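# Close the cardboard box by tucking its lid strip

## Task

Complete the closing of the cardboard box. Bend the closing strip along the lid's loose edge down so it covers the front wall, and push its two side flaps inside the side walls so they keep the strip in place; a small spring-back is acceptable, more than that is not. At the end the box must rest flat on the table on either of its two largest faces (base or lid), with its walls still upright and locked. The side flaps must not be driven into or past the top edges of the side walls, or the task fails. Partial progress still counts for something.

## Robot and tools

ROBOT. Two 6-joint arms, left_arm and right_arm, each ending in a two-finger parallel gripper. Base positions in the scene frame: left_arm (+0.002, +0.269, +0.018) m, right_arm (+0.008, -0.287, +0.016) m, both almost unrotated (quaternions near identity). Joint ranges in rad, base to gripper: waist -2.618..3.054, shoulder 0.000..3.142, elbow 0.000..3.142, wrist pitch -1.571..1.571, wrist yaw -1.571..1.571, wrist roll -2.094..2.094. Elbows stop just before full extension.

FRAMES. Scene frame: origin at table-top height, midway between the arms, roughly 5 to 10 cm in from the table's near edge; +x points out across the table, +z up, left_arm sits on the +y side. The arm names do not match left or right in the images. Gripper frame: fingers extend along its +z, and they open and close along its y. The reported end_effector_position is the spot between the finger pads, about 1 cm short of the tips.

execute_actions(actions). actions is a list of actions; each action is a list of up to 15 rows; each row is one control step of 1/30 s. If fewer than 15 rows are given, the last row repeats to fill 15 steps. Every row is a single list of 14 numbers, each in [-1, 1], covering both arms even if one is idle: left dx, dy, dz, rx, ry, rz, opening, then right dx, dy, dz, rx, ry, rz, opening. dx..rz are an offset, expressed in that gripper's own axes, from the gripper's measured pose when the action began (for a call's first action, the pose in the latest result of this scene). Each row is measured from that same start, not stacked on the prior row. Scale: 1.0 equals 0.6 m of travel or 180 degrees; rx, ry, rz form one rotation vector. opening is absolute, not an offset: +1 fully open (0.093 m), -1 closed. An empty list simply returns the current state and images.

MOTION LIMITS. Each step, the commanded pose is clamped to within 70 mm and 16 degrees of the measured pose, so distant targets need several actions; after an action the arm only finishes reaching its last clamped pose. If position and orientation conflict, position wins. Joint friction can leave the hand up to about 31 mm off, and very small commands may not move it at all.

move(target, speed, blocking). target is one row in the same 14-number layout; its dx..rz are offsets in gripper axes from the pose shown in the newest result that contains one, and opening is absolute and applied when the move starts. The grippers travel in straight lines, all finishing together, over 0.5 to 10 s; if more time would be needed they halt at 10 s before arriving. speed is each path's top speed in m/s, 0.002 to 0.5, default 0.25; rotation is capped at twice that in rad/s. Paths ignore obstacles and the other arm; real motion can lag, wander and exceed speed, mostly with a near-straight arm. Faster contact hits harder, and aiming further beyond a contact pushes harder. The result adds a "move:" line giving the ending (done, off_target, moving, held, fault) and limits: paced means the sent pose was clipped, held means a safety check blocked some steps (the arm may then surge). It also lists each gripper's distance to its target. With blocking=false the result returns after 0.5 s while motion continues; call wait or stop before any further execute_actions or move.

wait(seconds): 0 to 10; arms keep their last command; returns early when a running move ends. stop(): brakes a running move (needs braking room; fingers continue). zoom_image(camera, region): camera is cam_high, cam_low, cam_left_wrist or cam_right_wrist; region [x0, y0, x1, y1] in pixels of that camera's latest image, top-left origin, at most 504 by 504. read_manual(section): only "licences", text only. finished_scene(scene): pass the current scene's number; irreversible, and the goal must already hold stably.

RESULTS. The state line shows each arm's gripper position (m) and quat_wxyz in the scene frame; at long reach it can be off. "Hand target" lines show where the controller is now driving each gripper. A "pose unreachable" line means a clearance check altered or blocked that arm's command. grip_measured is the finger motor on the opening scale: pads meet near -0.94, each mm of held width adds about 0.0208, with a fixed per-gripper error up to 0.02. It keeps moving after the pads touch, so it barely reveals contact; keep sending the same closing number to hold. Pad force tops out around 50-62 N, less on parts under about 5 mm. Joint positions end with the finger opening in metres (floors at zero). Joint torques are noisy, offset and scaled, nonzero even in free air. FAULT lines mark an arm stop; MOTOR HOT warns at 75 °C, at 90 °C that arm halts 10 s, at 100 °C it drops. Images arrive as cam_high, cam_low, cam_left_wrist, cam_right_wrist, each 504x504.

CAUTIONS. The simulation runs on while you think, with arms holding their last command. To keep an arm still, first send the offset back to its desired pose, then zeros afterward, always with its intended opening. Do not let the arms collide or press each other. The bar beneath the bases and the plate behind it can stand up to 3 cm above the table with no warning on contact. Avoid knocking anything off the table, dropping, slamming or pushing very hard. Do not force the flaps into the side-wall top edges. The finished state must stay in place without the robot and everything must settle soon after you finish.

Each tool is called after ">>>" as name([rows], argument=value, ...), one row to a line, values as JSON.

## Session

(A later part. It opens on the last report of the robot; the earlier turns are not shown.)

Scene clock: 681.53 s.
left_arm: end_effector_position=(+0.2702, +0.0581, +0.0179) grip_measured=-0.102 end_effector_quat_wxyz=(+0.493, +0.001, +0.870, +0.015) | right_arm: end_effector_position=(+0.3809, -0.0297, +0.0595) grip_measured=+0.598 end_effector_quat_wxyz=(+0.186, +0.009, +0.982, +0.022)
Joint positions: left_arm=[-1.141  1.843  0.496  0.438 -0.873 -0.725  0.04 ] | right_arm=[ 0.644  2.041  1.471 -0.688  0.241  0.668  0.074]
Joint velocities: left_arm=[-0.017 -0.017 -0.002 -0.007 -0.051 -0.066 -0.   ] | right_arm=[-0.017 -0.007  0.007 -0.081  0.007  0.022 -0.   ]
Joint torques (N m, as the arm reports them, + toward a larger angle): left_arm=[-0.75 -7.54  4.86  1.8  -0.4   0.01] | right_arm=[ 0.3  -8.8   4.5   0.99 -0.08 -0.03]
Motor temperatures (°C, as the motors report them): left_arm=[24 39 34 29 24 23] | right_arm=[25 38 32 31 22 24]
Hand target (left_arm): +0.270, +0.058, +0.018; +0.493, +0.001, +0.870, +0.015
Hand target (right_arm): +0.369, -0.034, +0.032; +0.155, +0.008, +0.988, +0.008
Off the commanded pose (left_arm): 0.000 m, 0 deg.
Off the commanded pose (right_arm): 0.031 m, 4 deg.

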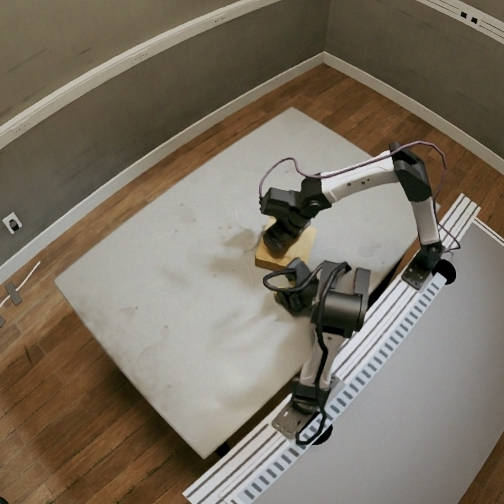

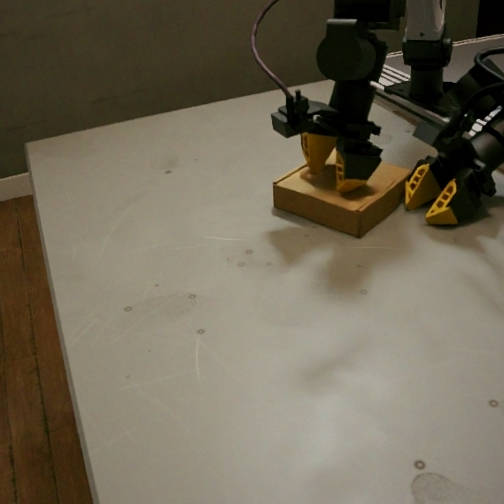

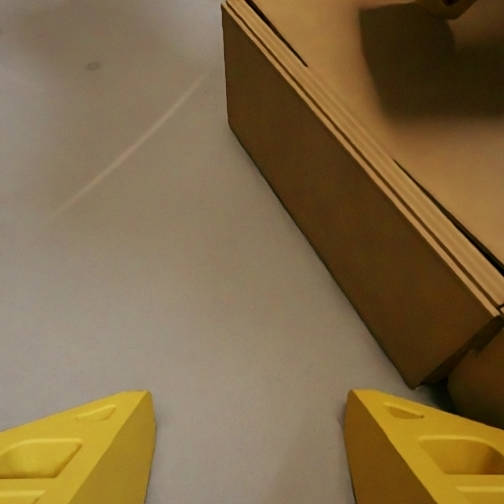

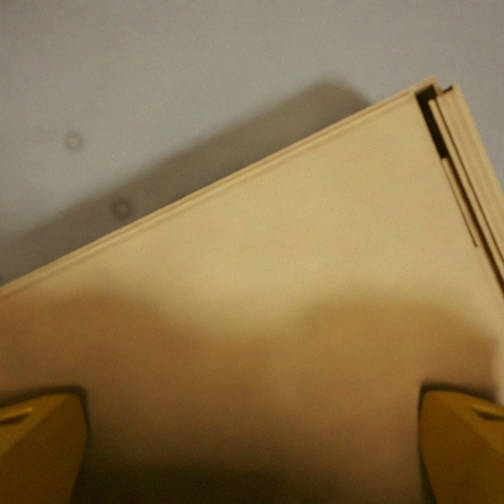

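>>> move(target=[0,0,0,0,0,0,-0.1,-0.03,0,-0.08,0,0.115,0,0.3], speed=0.1)

>>> move(target=[0,0,0,0,0,0,-0.1,0.08,0,0,0,0,0.344,0.3], speed=0.2)

Scene clock: 713.03 s.
left_arm: end_effector_position=(+0.2702, +0.0581, +0.0179) grip_measured=-0.102 end_effector_quat_wxyz=(+0.493, +0.001, +0.870, +0.015) | right_arm: end_effector_position=(+0.3814, -0.0328, +0.1132) grip_measured=+0.302 end_effector_quat_wxyz=(+0.019, +0.005, +1.000, +0.018)
Joint positions: left_arm=[-1.141  1.843  0.496  0.438 -0.873 -0.725  0.04 ] | right_arm=[ 0.566  2.267  2.11  -1.367  0.031  0.625  0.06 ]
Joint velocities: left_arm=[-0.002 -0.007 -0.032 -0.007 -0.007  0.051  0.   ] | right_arm=[-0.007 -0.007  0.017 -0.007 -0.022  0.037  0.   ]
Joint torques (N m, as the arm reports them, + toward a larger angle): left_arm=[-0.64 -7.43  4.91  1.83 -0.4   0.03] | right_arm=[ -0.06 -12.07   7.59   0.19  -0.15  -0.12]
Motor temperatures (°C, as the motors report them): left_arm=[24 39 33 29 24 23] | right_arm=[25 39 33 31 22 24]
Hand target (left_arm): +0.270, +0.058, +0.018; +0.493, +0.001, +0.870, +0.015
Hand target (right_arm): +0.381, -0.032, +0.109; +0.007, +0.003, +1.000, +0.019
Off the commanded pose (left_arm): 0.000 m, 0 deg.
Off the commanded pose (right_arm): 0.003 m, 2 deg.
move: done

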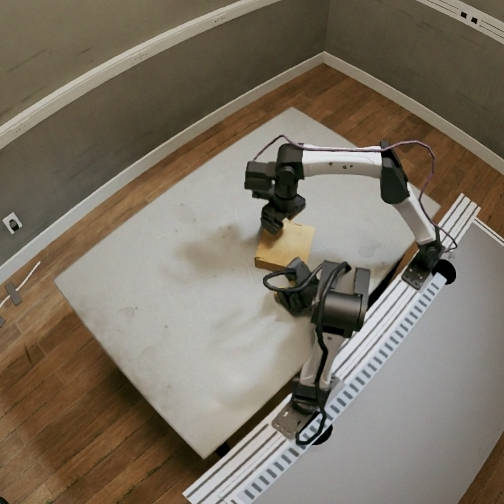

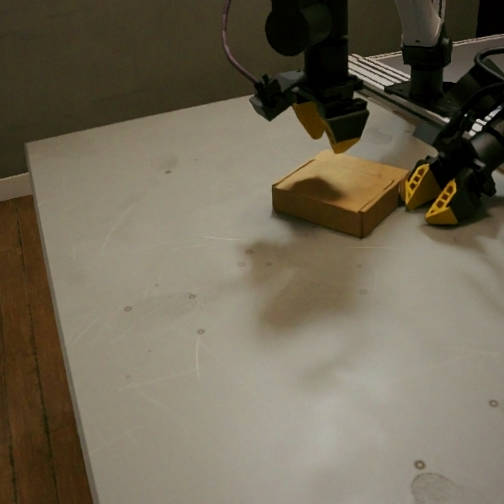

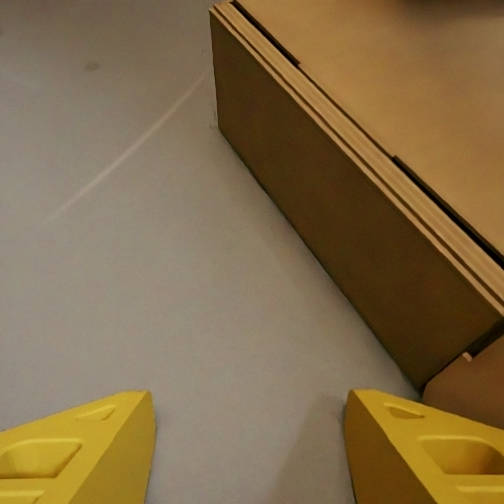

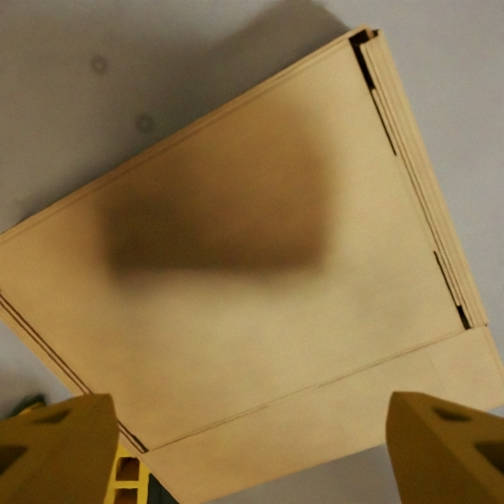

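Scene clock: 716.27 s.
left_arm: end_effector_position=(+0.2702, +0.0581, +0.0179) grip_measured=-0.102 end_effector_quat_wxyz=(+0.493, +0.001, +0.870, +0.015) | right_arm: end_effector_position=(+0.3406, -0.0357, +0.1174) grip_measured=+0.302 end_effector_quat_wxyz=(+0.007, +0.522, +0.853, +0.030)
Joint positions: left_arm=[-1.141  1.843  0.496  0.438 -0.873 -0.725  0.04 ] | right_arm=[ 0.617  2.095  1.848 -1.27   0.031  1.764  0.06 ]
Joint velocities: left_arm=[ 0.027  0.002  0.002 -0.037 -0.022 -0.037 -0.001] | right_arm=[-0.012  0.017 -0.007 -0.022 -0.022  0.007  0.   ]
Joint torques (N m, as the arm reports them, + toward a larger angle): left_arm=[-0.82 -7.55  4.84  1.87 -0.4   0.08] | right_arm=[  1.67 -12.85   4.52   0.44  -0.02   0.01]
Motor temperatures (°C, as the motors report them): left_arm=[24 39 33 29 24 23] | right_arm=[25 40 33 31 22 24]
Hand target (left_arm): +0.270, +0.058, +0.018; +0.493, +0.001, +0.870, +0.015
Hand target (right_arm): +0.333, -0.033, +0.113; +0.006, +0.519, +0.855, +0.026
Off the commanded pose (left_arm): 0.000 m, 0 deg.
Off the commanded pose (right_arm): 0.010 m, 1 deg.
move: done

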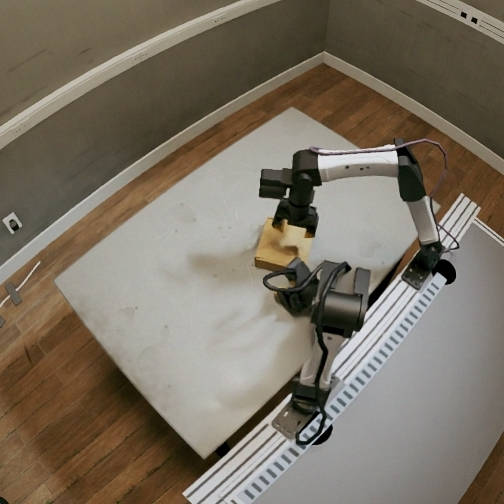

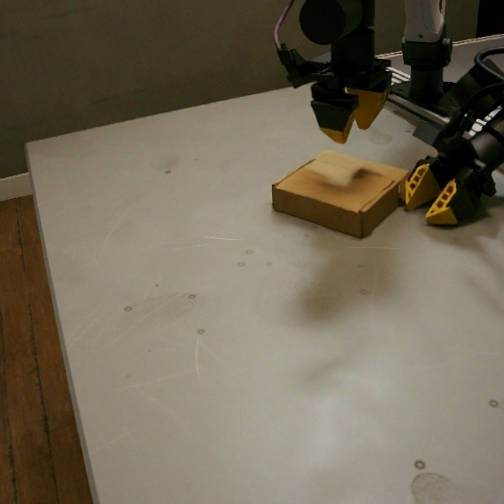

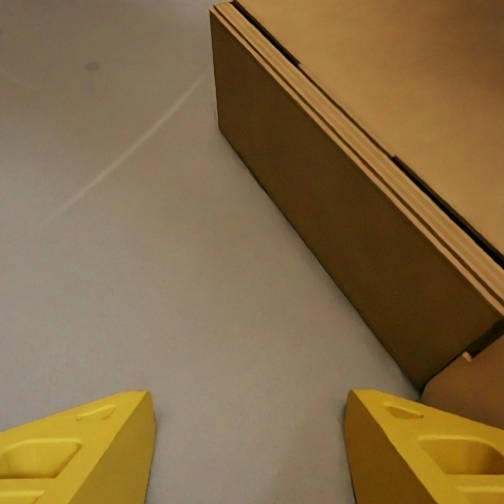

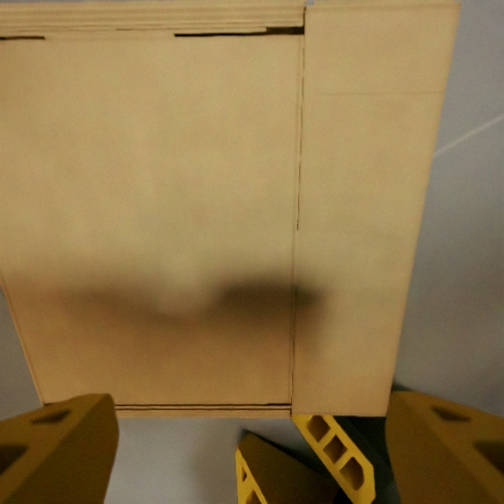

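>>> move(target=[0,0,0,0,0,0,-0.1,-0.045,-0.025,0.07,0,0,0,0.3], speed=0.08)

Scene clock: 723.03 s.
left_arm: end_effector_position=(+0.2702, +0.0581, +0.0179) grip_measured=-0.102 end_effector_quat_wxyz=(+0.493, +0.001, +0.870, +0.015) | right_arm: end_effector_position=(+0.3440, -0.0615, +0.0774) grip_measured=+0.302 end_effector_quat_wxyz=(+0.009, +0.523, +0.852, +0.030)
Joint positions: left_arm=[-1.141  1.843  0.496  0.438 -0.873 -0.725  0.04 ] | right_arm=[ 0.557  2.053  1.631 -1.089  0.031  1.708  0.06 ]
Joint velocities: left_arm=[-0.007  0.007  0.002  0.037  0.037  0.022 -0.   ] | right_arm=[ 0.002  0.007 -0.002  0.037 -0.051 -0.007 -0.001]
Joint torques (N m, as the arm reports them, + toward a larger angle): left_arm=[-0.7  -7.65  4.79  1.82 -0.4   0.05] | right_arm=[ -0.12 -12.75   4.41   0.39  -0.04  -0.17]
Motor temperatures (°C, as the motors report them): left_arm=[24 39 33 29 24 23] | right_arm=[25 42 33 30 22 24]
Hand target (left_arm): +0.270, +0.058, +0.018; +0.493, +0.001, +0.870, +0.015
Hand target (right_arm): +0.341, -0.065, +0.074; +0.008, +0.522, +0.853, +0.029
Off the commanded pose (left_arm): 0.000 m, 0 deg.
Off the commanded pose (right_arm): 0.005 m, 0 deg.
move: done

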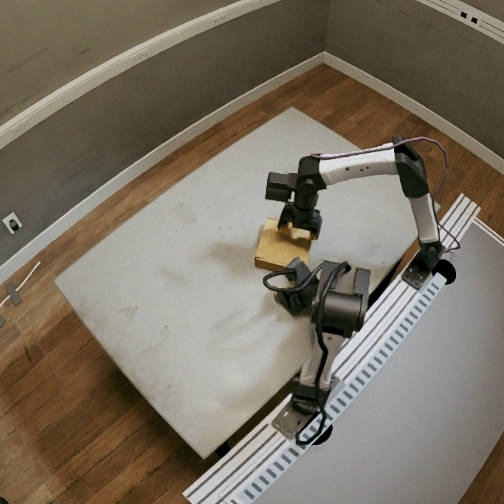

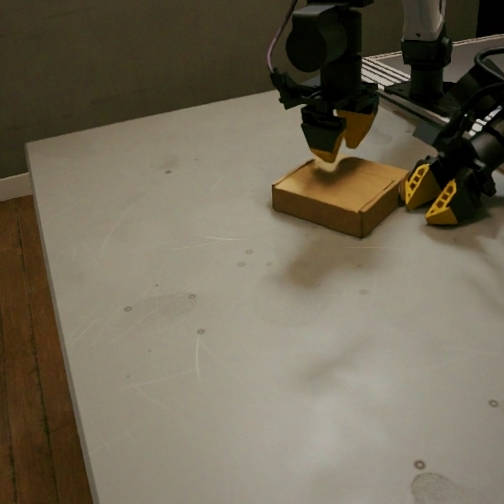

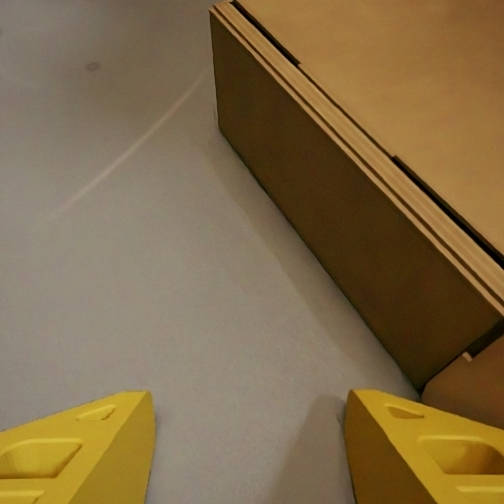

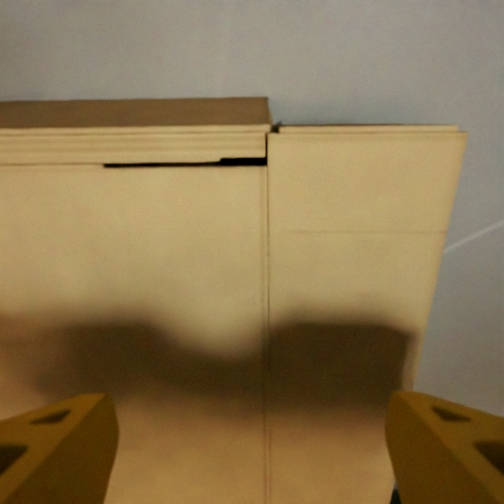

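>>> move(target=[0,0,0,0,0,0,-0.1,0,-0.005,0.065,0,0,0,0.3], speed=0.05)

Scene clock: 731.63 s.
left_arm: end_effector_position=(+0.2702, +0.0581, +0.0179) grip_measured=-0.102 end_effector_quat_wxyz=(+0.493, +0.001, +0.870, +0.015) | right_arm: end_effector_position=(+0.3458, -0.0593, +0.0564) grip_measured=+0.302 end_effector_quat_wxyz=(+0.014, +0.523, +0.851, +0.042)
Joint positions: left_arm=[-1.141  1.843  0.496  0.438 -0.873 -0.725  0.04 ] | right_arm=[ 0.557  2.058  1.55  -0.978  0.031  1.707  0.06 ]
Joint velocities: left_arm=[-0.022 -0.037 -0.007 -0.051  0.081 -0.037  0.   ] | right_arm=[ 0.007  0.007  0.002  0.007 -0.022  0.037 -0.001]
Joint torques (N m, as the arm reports them, + toward a larger angle): left_arm=[-0.58 -7.55  4.85  1.83 -0.44  0.06] | right_arm=[ 0.07 -9.65  4.22  0.65 -0.04 -0.09]
Motor temperatures (°C, as the motors report them): left_arm=[24 39 33 29 24 23] | right_arm=[25 44 33 30 22 24]
Hand target (left_arm): +0.270, +0.058, +0.018; +0.493, +0.001, +0.870, +0.015
Hand target (right_arm): +0.342, -0.062, +0.039; +0.009, +0.523, +0.852, +0.030
Off the commanded pose (left_arm): 0.000 m, 0 deg.
Off the commanded pose (right_arm): 0.018 m, 1 deg.
move: off_target (right_arm)

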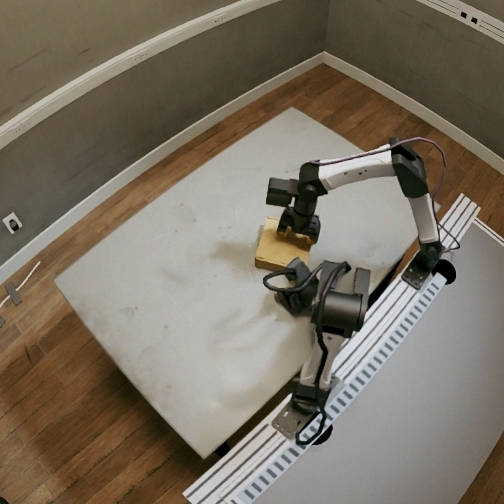

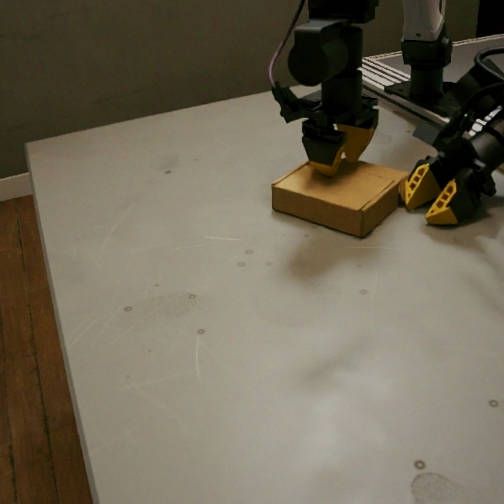

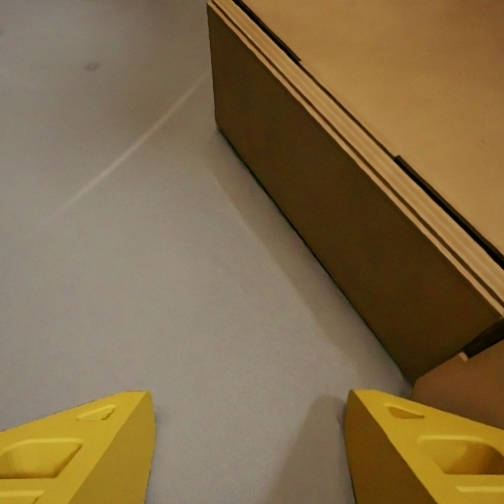

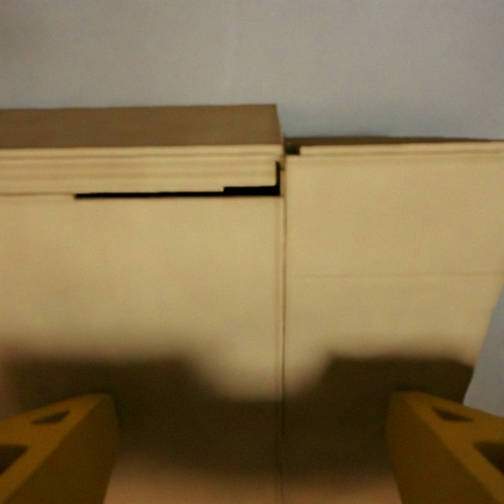

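>>> execute_actions([
  [[0,0,0,0,0,0,-0.1,0,-0.008,0.03,0.035,0,0,0.3]],
  [[0,0,0,0,0,0,0.0,0,-0.008,0.03,0.01,0,0,0.3]],
  [[0,0,0,0,0,0,0.1,0,-0.008,0.03,0.008,0,0,0.3]],
  [[0,0,0,0,0,0,0.1,0,-0.008,0.03,0.008,0,0,0.3]],
])

Scene clock: 739.10 s.
left_arm: end_effector_position=(+0.2705, +0.0593, +0.0186) grip_measured=+0.098 end_effector_quat_wxyz=(+0.495, +0.000, +0.869, +0.019) | right_arm: end_effector_position=(+0.3477, -0.0583, +0.0544) grip_measured=+0.302 end_effector_quat_wxyz=(+0.005, +0.522, +0.852, +0.019)
Joint positions: left_arm=[-1.141  1.843  0.496  0.437 -0.882 -0.725  0.05 ] | right_arm=[ 0.557  2.115  1.632 -1.054  0.033  1.707  0.06 ]
Joint velocities: left_arm=[ 0.007  0.012  0.012 -0.007 -0.007 -0.081 -0.001] | right_arm=[-0.017 -0.002 -0.017  0.007  0.051  0.022 -0.001]
Joint torques (N m, as the arm reports them, + toward a larger angle): left_arm=[-0.67 -7.41  4.88  1.86 -0.43  0.06] | right_arm=[  0.29 -10.42   3.94   0.54  -0.08  -0.05]
Motor temperatures (°C, as the motors report them): left_arm=[24 39 33 29 24 23] | right_arm=[25 43 32 30 22 24]
Hand target (left_arm): +0.271, +0.059, +0.019; +0.495, +0.000, +0.869, +0.018
Hand target (right_arm): +0.343, -0.060, +0.037; -0.002, +0.522, +0.853, +0.007
Off the commanded pose (left_arm): 0.000 m, 0 deg.
Off the commanded pose (right_arm): 0.019 m, 1 deg.

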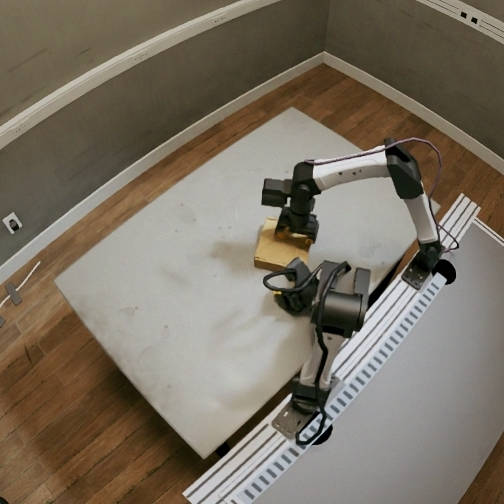

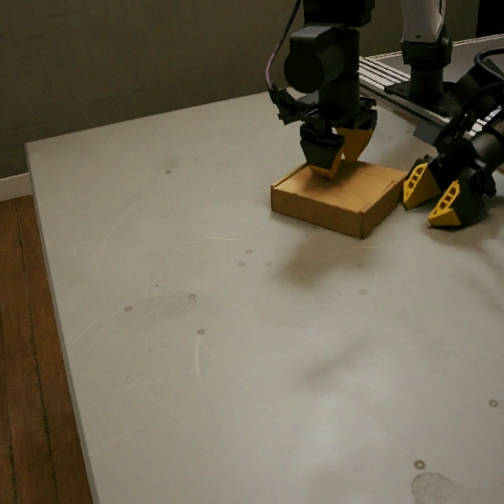

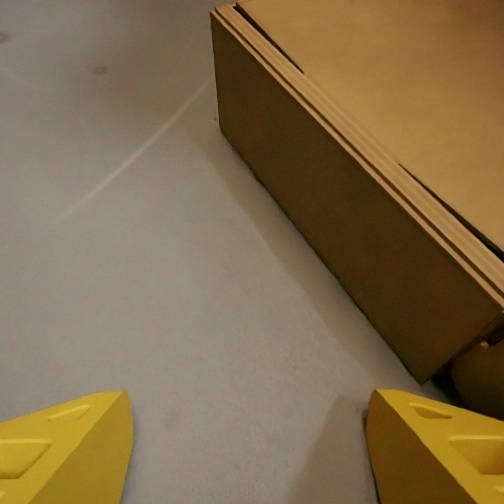

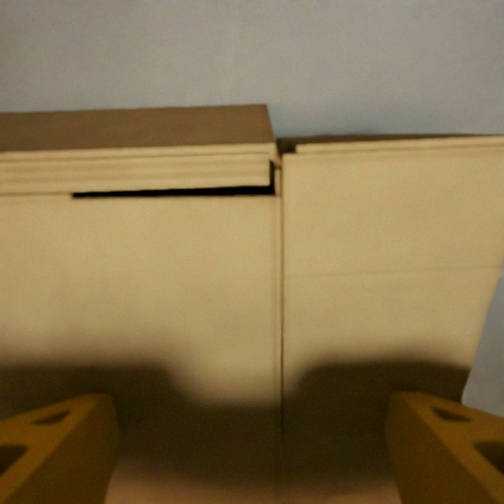

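>>> zoom_image(camera="cam_left_wrist", region=[384, 290, 504, 430])

Region (384, 290, 504, 430) of cam_left_wrist's 504x504 image, scaled by 3.600, with more detail than that image has; it fills the left 432 columns of this view, and the rest is white.

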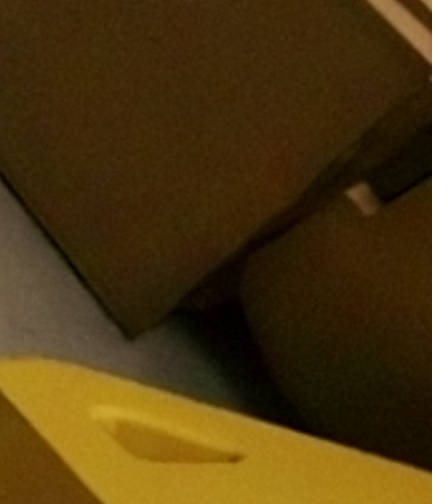

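>>> execute_actions([
  [[0,0,0,0,0,0,0.13,0,-0.008,0.03,-0.03,0,0,0.3]],
  [[0,0,0,0,0,0,0.13,0,-0.008,0.03,-0.03,0,0,0.3]],
  [[0,0,0,0,0,0,0.13,0,-0.008,0.03,0.008,0,0,0.3]],
])

>>> zoom_image(camera="cam_left_wrist", region=[354, 260, 504, 430])

Scene clock: 754.70 s.
left_arm: end_effector_position=(+0.2705, +0.0596, +0.0185) grip_measured=+0.128 end_effector_quat_wxyz=(+0.495, +0.000, +0.869, +0.020) | right_arm: end_effector_position=(+0.3522, -0.0574, +0.0551) grip_measured=+0.302 end_effector_quat_wxyz=(+0.056, +0.522, +0.843, +0.121)
Joint positions: left_arm=[-1.141  1.843  0.496  0.435 -0.882 -0.725  0.051] | right_arm=[ 0.557  1.937  1.337 -0.707  0.044  1.706  0.06 ]
Joint velocities: left_arm=[ 0.017  0.007  0.002  0.007 -0.051 -0.095  0.   ] | right_arm=[ 0.012  0.002  0.007  0.022 -0.022 -0.081  0.001]
Joint torques (N m, as the arm reports them, + toward a larger angle): left_arm=[-0.58 -7.47  4.77  1.82 -0.42  0.02] | right_arm=[ 0.15 -7.75  5.51  0.87 -0.06 -0.07]
Motor temperatures (°C, as the motors report them): left_arm=[24 39 33 29 25 23] | right_arm=[25 44 32 29 22 24]
Hand target (left_arm): +0.270, +0.060, +0.018; +0.495, +0.000, +0.869, +0.020
Hand target (right_arm): +0.348, -0.059, +0.036; +0.047, +0.522, +0.845, +0.105
Off the commanded pose (left_arm): 0.000 m, 0 deg.
Off the commanded pose (right_arm): 0.020 m, 2 deg.

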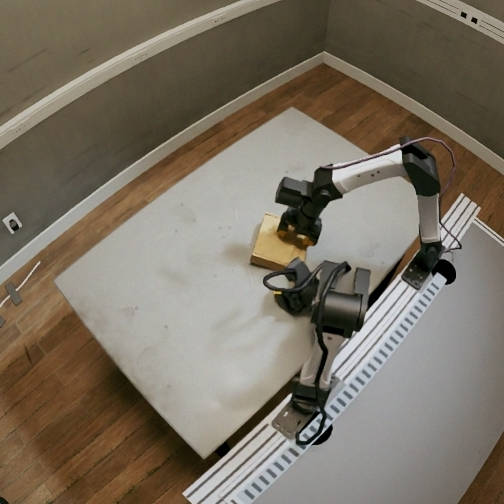

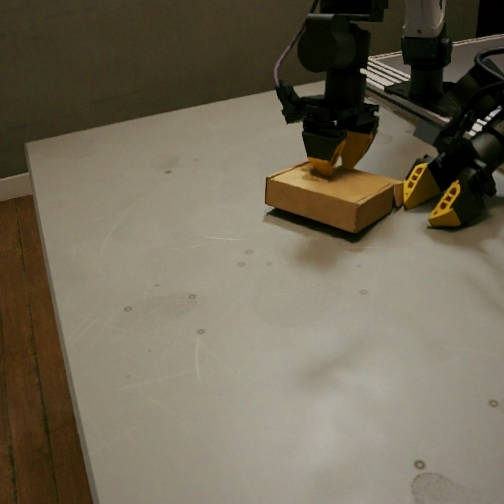

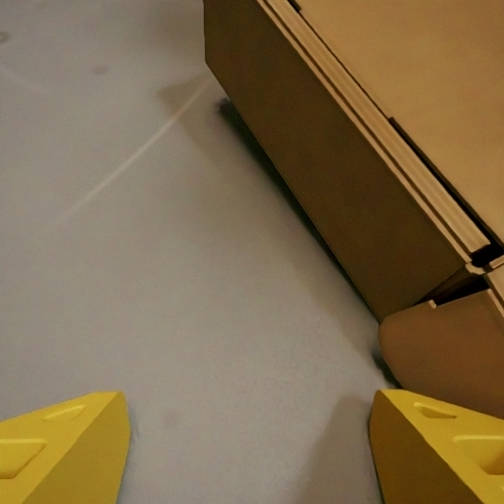

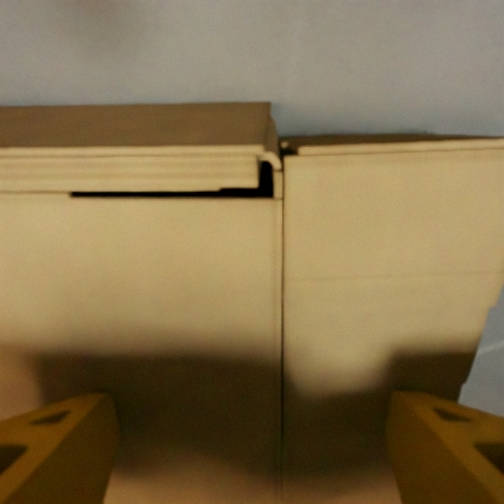

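Region (354, 260, 504, 430) of cam_left_wrist's 504x504 image, scaled by 2.965, with more detail than that image has; it fills the left 445 columns of this view, and the rest is white.

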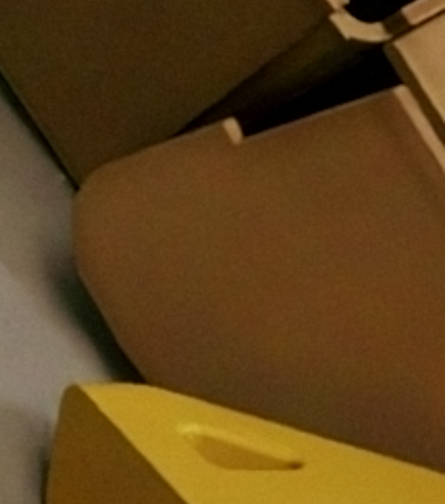

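>>> move(target=[0.03,0.03,-0.06,0,0,0,-1,0,0.02,-0.07,0.08,0,0,0.3], speed=0.08)

Scene clock: 785.00 s.
left_arm: end_effector_position=(+0.2352, +0.0709, +0.0219) grip_measured=-1.000 end_effector_quat_wxyz=(+0.497, -0.004, +0.868, +0.014) | right_arm: end_effector_position=(+0.3534, -0.0593, +0.1007) grip_measured=+0.302 end_effector_quat_wxyz=(+0.002, +0.524, +0.851, +0.018)
Joint positions: left_arm=[-1.254  1.752  0.421  0.308 -0.947 -0.881  0.   ] | right_arm=[ 0.55   2.106  1.805 -1.238  0.028  1.704  0.06 ]
Joint velocities: left_arm=[-0.012  0.002  0.012 -0.037  0.051  0.022  0.   ] | right_arm=[-0.012 -0.017  0.002  0.037 -0.051 -0.051  0.   ]
Joint torques (N m, as the arm reports them, + toward a larger angle): left_arm=[-1.54 -8.13  3.11  1.36 -0.5  -0.01] | right_arm=[ -0.26 -10.73   7.46   0.1   -0.14  -0.12]
Motor temperatures (°C, as the motors report them): left_arm=[24 40 33 29 25 23] | right_arm=[25 41 34 30 22 24]
Hand target (left_arm): +0.230, +0.077, +0.022; +0.496, +0.001, +0.868, +0.019
Hand target (right_arm): +0.354, -0.058, +0.097; -0.008, +0.524, +0.852, +0.014
Off the commanded pose (left_arm): 0.008 m, 1 deg.
Off the commanded pose (right_arm): 0.002 m, 1 deg.
move: done

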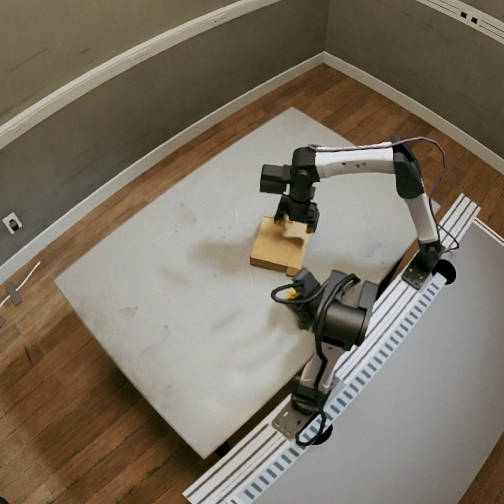

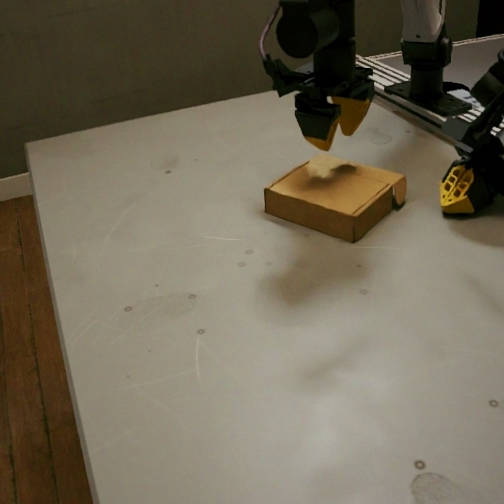

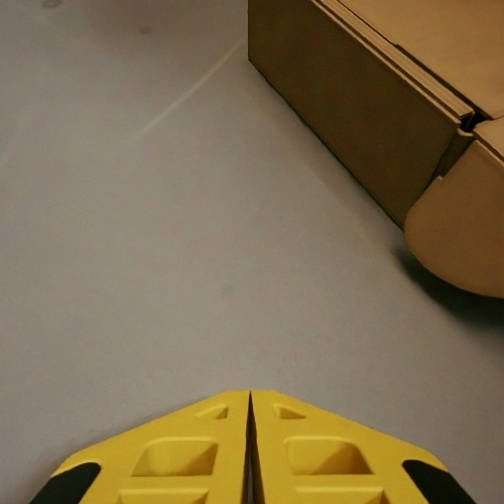

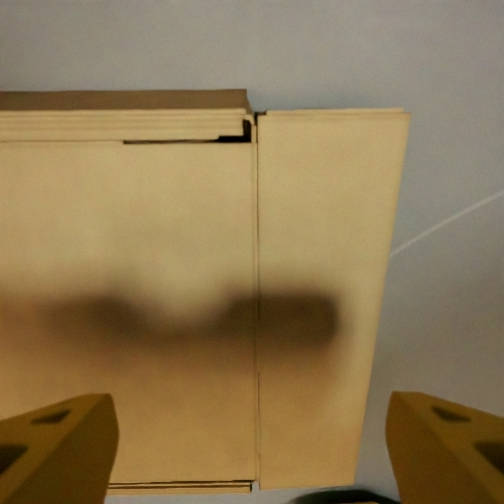

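>>> move(target=[-0.142,0.033,-0.053,0.147,0.156,0.139,-1,-0.05,-0.162,0,-0.249,-0.255,-0.456,-1], speed=0.2)

Scene clock: 817.20 s.
left_arm: end_effector_position=(+0.2497, +0.0925, +0.1088) grip_measured=-1.000 end_effector_quat_wxyz=(+0.253, +0.290, +0.920, -0.077) | right_arm: end_effector_position=(+0.2851, -0.1284, +0.1122) grip_measured=-0.972 end_effector_quat_wxyz=(+0.491, -0.191, +0.841, +0.124)
Joint positions: left_arm=[-0.733  1.256  0.751 -0.535 -0.04  -0.021  0.   ] | right_arm=[0.548 1.071 0.282 0.278 0.131 0.053 0.   ]
Joint velocities: left_arm=[-0.012 -0.007 -0.002  0.051  0.007  0.037  0.   ] | right_arm=[ 0.007  0.007 -0.007  0.007  0.022 -0.037  0.   ]
Joint torques (N m, as the arm reports them, + toward a larger angle): left_arm=[ 0.   -4.19  9.8   1.59  0.04  0.12] | right_arm=[-0.58 -3.69  5.22  2.14 -0.13 -0.14]
Motor temperatures (°C, as the motors report them): left_arm=[24 40 32 29 25 23] | right_arm=[25 43 36 29 22 24]
Hand target (left_arm): +0.251, +0.093, +0.111; +0.248, +0.291, +0.921, -0.078
Hand target (right_arm): +0.280, -0.132, +0.104; +0.484, -0.196, +0.844, +0.124
Off the commanded pose (left_arm): 0.005 m, 1 deg.
Off the commanded pose (right_arm): 0.016 m, 2 deg.
move: off_target (right_arm)

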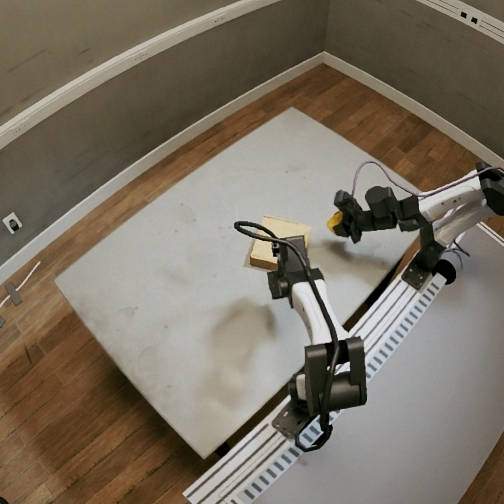

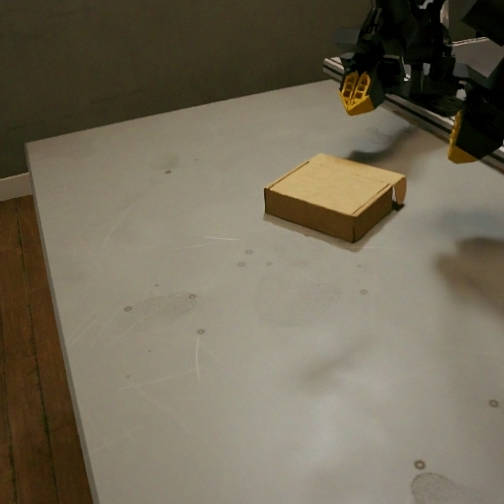

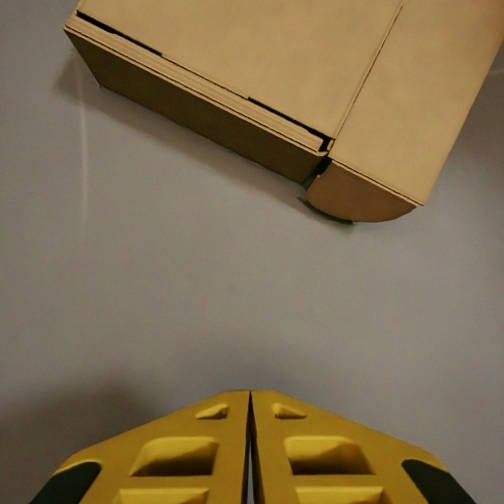

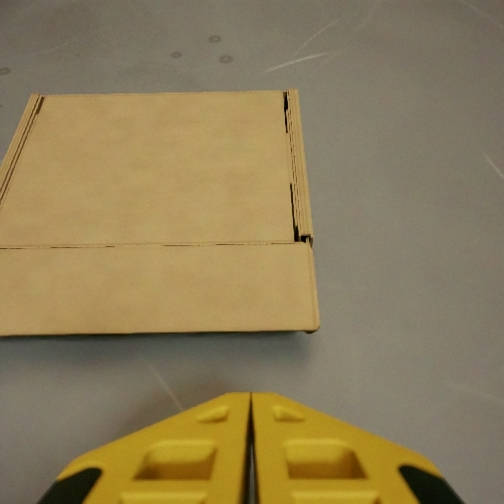

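>>> move(target=[-0.18,-0.008,0.14,0,0,0,0.2,0.138,0.005,0.075,0,0,0,-1], speed=0.12)

>>> move(target=[0.05,0,0.085,0,0,0,0.2,0,0,0,0,0,0,-1], speed=0.05)

Scene clock: 832.40 s.
left_arm: end_effector_position=(+0.3535, +0.0136, +0.0958) grip_measured=+0.198 end_effector_quat_wxyz=(+0.254, +0.290, +0.919, -0.078) | right_arm: end_effector_position=(+0.2911, -0.1201, +0.0284) grip_measured=-0.972 end_effector_quat_wxyz=(+0.508, -0.188, +0.831, +0.130)
Joint positions: left_arm=[-0.733  1.78   1.187 -0.445 -0.039 -0.02   0.055] | right_arm=[0.548 1.797 0.121 1.205 0.13  0.051 0.   ]
Joint velocities: left_arm=[ 0.007  0.007 -0.002  0.022  0.022 -0.007 -0.   ] | right_arm=[-0.012 -0.002 -0.017  0.037  0.022 -0.037  0.   ]
Joint torques (N m, as the arm reports them, + toward a larger angle): left_arm=[-0.56 -8.18  9.76  1.91 -0.04  0.08] | right_arm=[ 0.53 -4.14  1.35  2.13 -0.05 -0.04]
Motor temperatures (°C, as the motors report them): left_arm=[24 38 35 29 24 23] | right_arm=[25 40 35 34 22 24]
Hand target (left_arm): +0.358, +0.011, +0.093; +0.253, +0.290, +0.920, -0.077
Hand target (right_arm): +0.281, -0.126, +0.017; +0.491, -0.191, +0.841, +0.124
Off the commanded pose (left_arm): 0.007 m, 0 deg.
Off the commanded pose (right_arm): 0.015 m, 2 deg.
move: off_target (right_arm)

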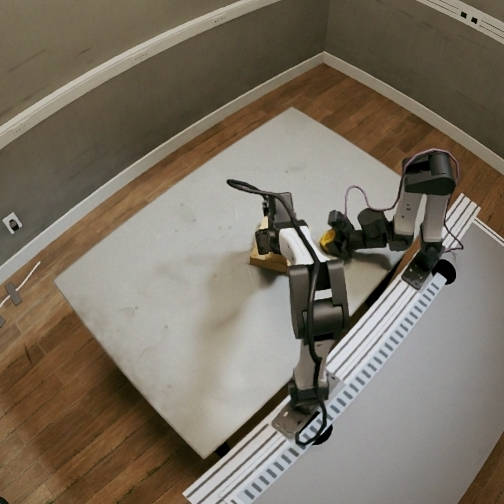

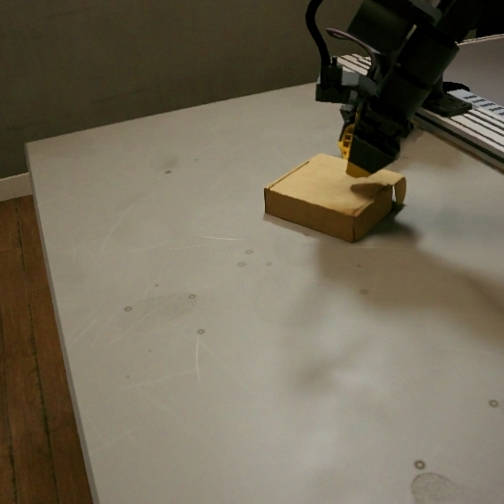

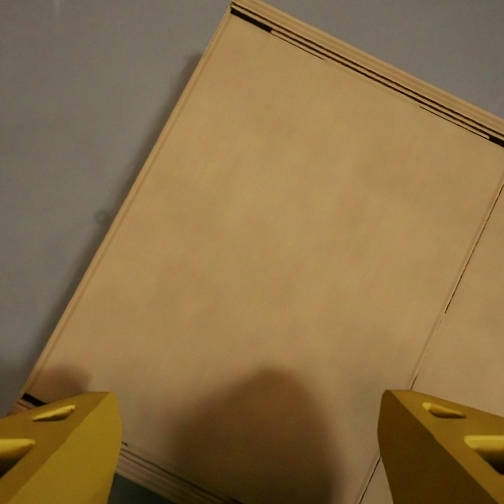

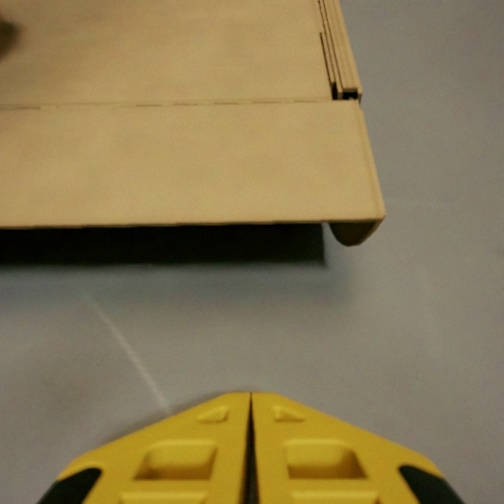

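Scene clock: 834.00 s.
left_arm: end_effector_position=(+0.3616, +0.0066, +0.0602) grip_measured=+0.198 end_effector_quat_wxyz=(+0.278, +0.287, +0.913, -0.086) | right_arm: end_effector_position=(+0.2911, -0.1201, +0.0284) grip_measured=-0.972 end_effector_quat_wxyz=(+0.508, -0.188, +0.831, +0.130)
Joint positions: left_arm=[-0.733  1.848  1.088 -0.225 -0.039 -0.02   0.055] | right_arm=[0.548 1.797 0.121 1.205 0.13  0.051 0.   ]
Joint velocities: left_arm=[-0.012  0.012 -0.017  0.037  0.066 -0.037  0.   ] | right_arm=[-0.007  0.002  0.002 -0.11  -0.095  0.022  0.   ]
Joint torques (N m, as the arm reports them, + toward a larger angle): left_arm=[-0.64 -7.87  5.64  2.02 -0.03  0.04] | right_arm=[ 0.11 -5.59  3.13  2.09 -0.08 -0.08]
Motor temperatures (°C, as the motors report them): left_arm=[24 39 35 29 24 23] | right_arm=[25 40 35 34 22 24]
Hand target (left_arm): +0.353, +0.013, +0.037; +0.254, +0.290, +0.919, -0.078
Hand target (right_arm): +0.291, -0.120, +0.028; +0.507, -0.188, +0.831, +0.130
Off the commanded pose (left_arm): 0.026 m, 3 deg.
Off the commanded pose (right_arm): 0.000 m, 0 deg.
move: off_target (left_arm)

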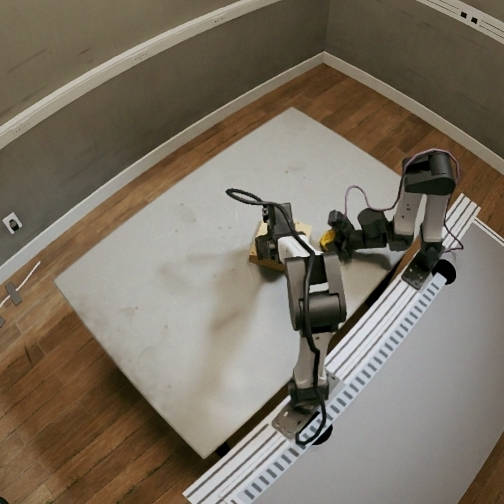

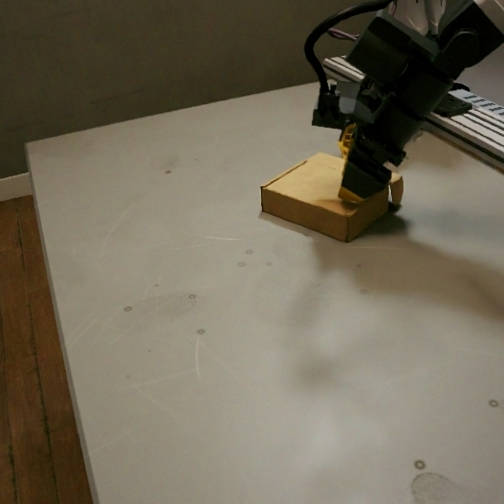

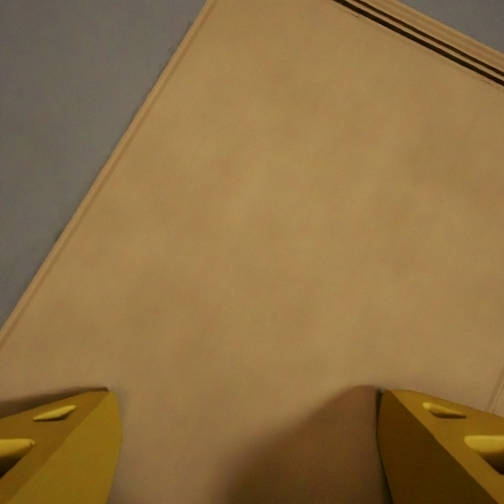

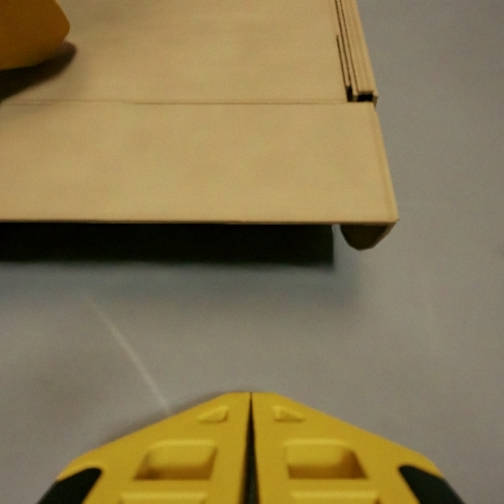

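>>> execute_actions([
  [[0.036,0,0.022,0,0.017,0,0.2,0.015,0,0.035,0,0.01,0,-1]],
  [[0.036,0,0.022,0,0.017,0,0.2,-0.015,0,0.035,0,0,0,-1]],
  [[0.036,0,0.022,0,0.017,0,0.2,-0.012,0,0.025,0,0,0,-1]],
])

Scene clock: 843.03 s.
left_arm: end_effector_position=(+0.3620, +0.0066, +0.0602) grip_measured=+0.198 end_effector_quat_wxyz=(+0.279, +0.287, +0.912, -0.086) | right_arm: end_effector_position=(+0.3296, -0.0959, +0.0324) grip_measured=-0.972 end_effector_quat_wxyz=(+0.528, -0.181, +0.819, +0.137)
Joint positions: left_arm=[-0.733  1.848  1.088 -0.223 -0.04  -0.02   0.055] | right_arm=[0.544 1.915 0.281 1.214 0.13  0.051 0.   ]
Joint velocities: left_arm=[-0.017 -0.027  0.007  0.081  0.066 -0.066 -0.001] | right_arm=[ 0.012  0.002 -0.012 -0.007 -0.066 -0.051  0.   ]
Joint torques (N m, as the arm reports them, + toward a larger angle): left_arm=[-0.64 -8.03  5.46  2.07  0.01  0.01] | right_arm=[-0.5  -5.54  4.52  1.98 -0.13 -0.1 ]
Motor temperatures (°C, as the motors report them): left_arm=[24 39 35 30 24 23] | right_arm=[25 39 34 35 22 24]
Hand target (left_arm): +0.352, +0.013, +0.038; +0.254, +0.290, +0.919, -0.079
Hand target (right_arm): +0.333, -0.096, +0.025; +0.518, -0.183, +0.825, +0.133
Off the commanded pose (left_arm): 0.025 m, 3 deg.
Off the commanded pose (right_arm): 0.008 m, 1 deg.

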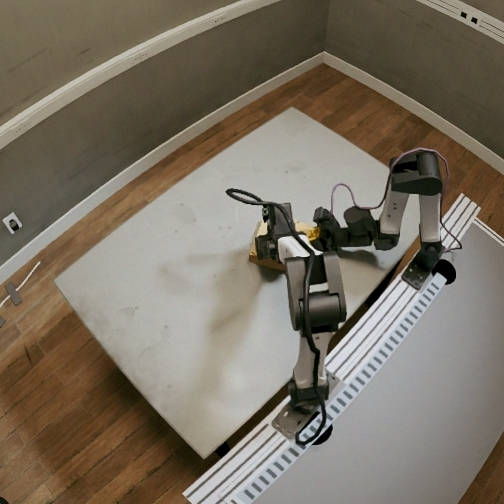

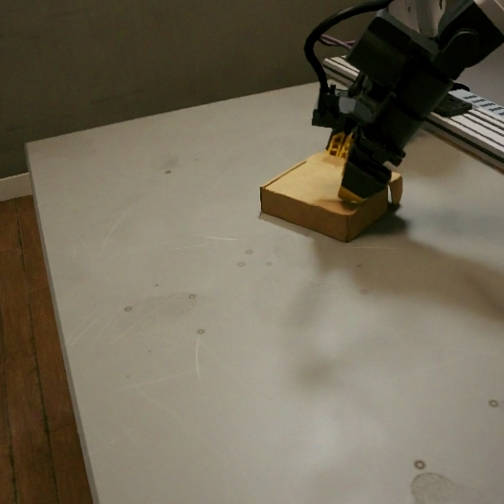

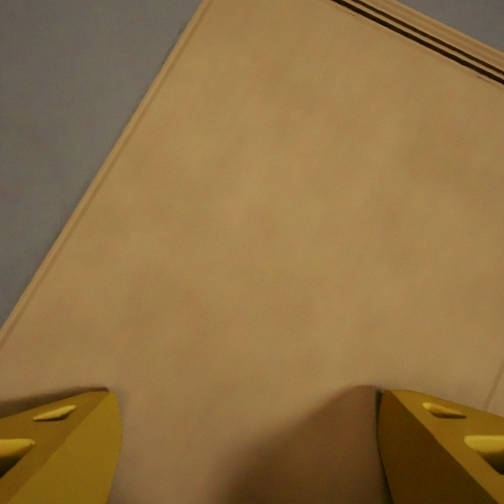

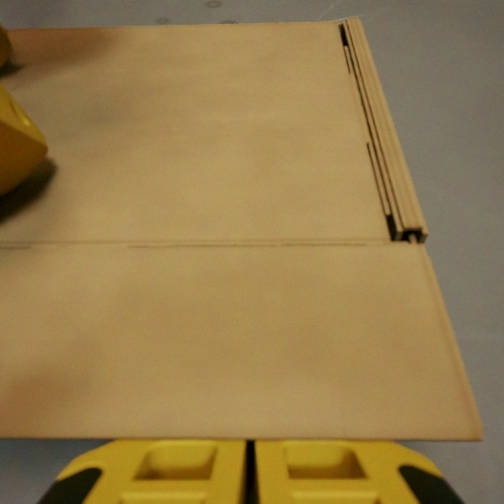

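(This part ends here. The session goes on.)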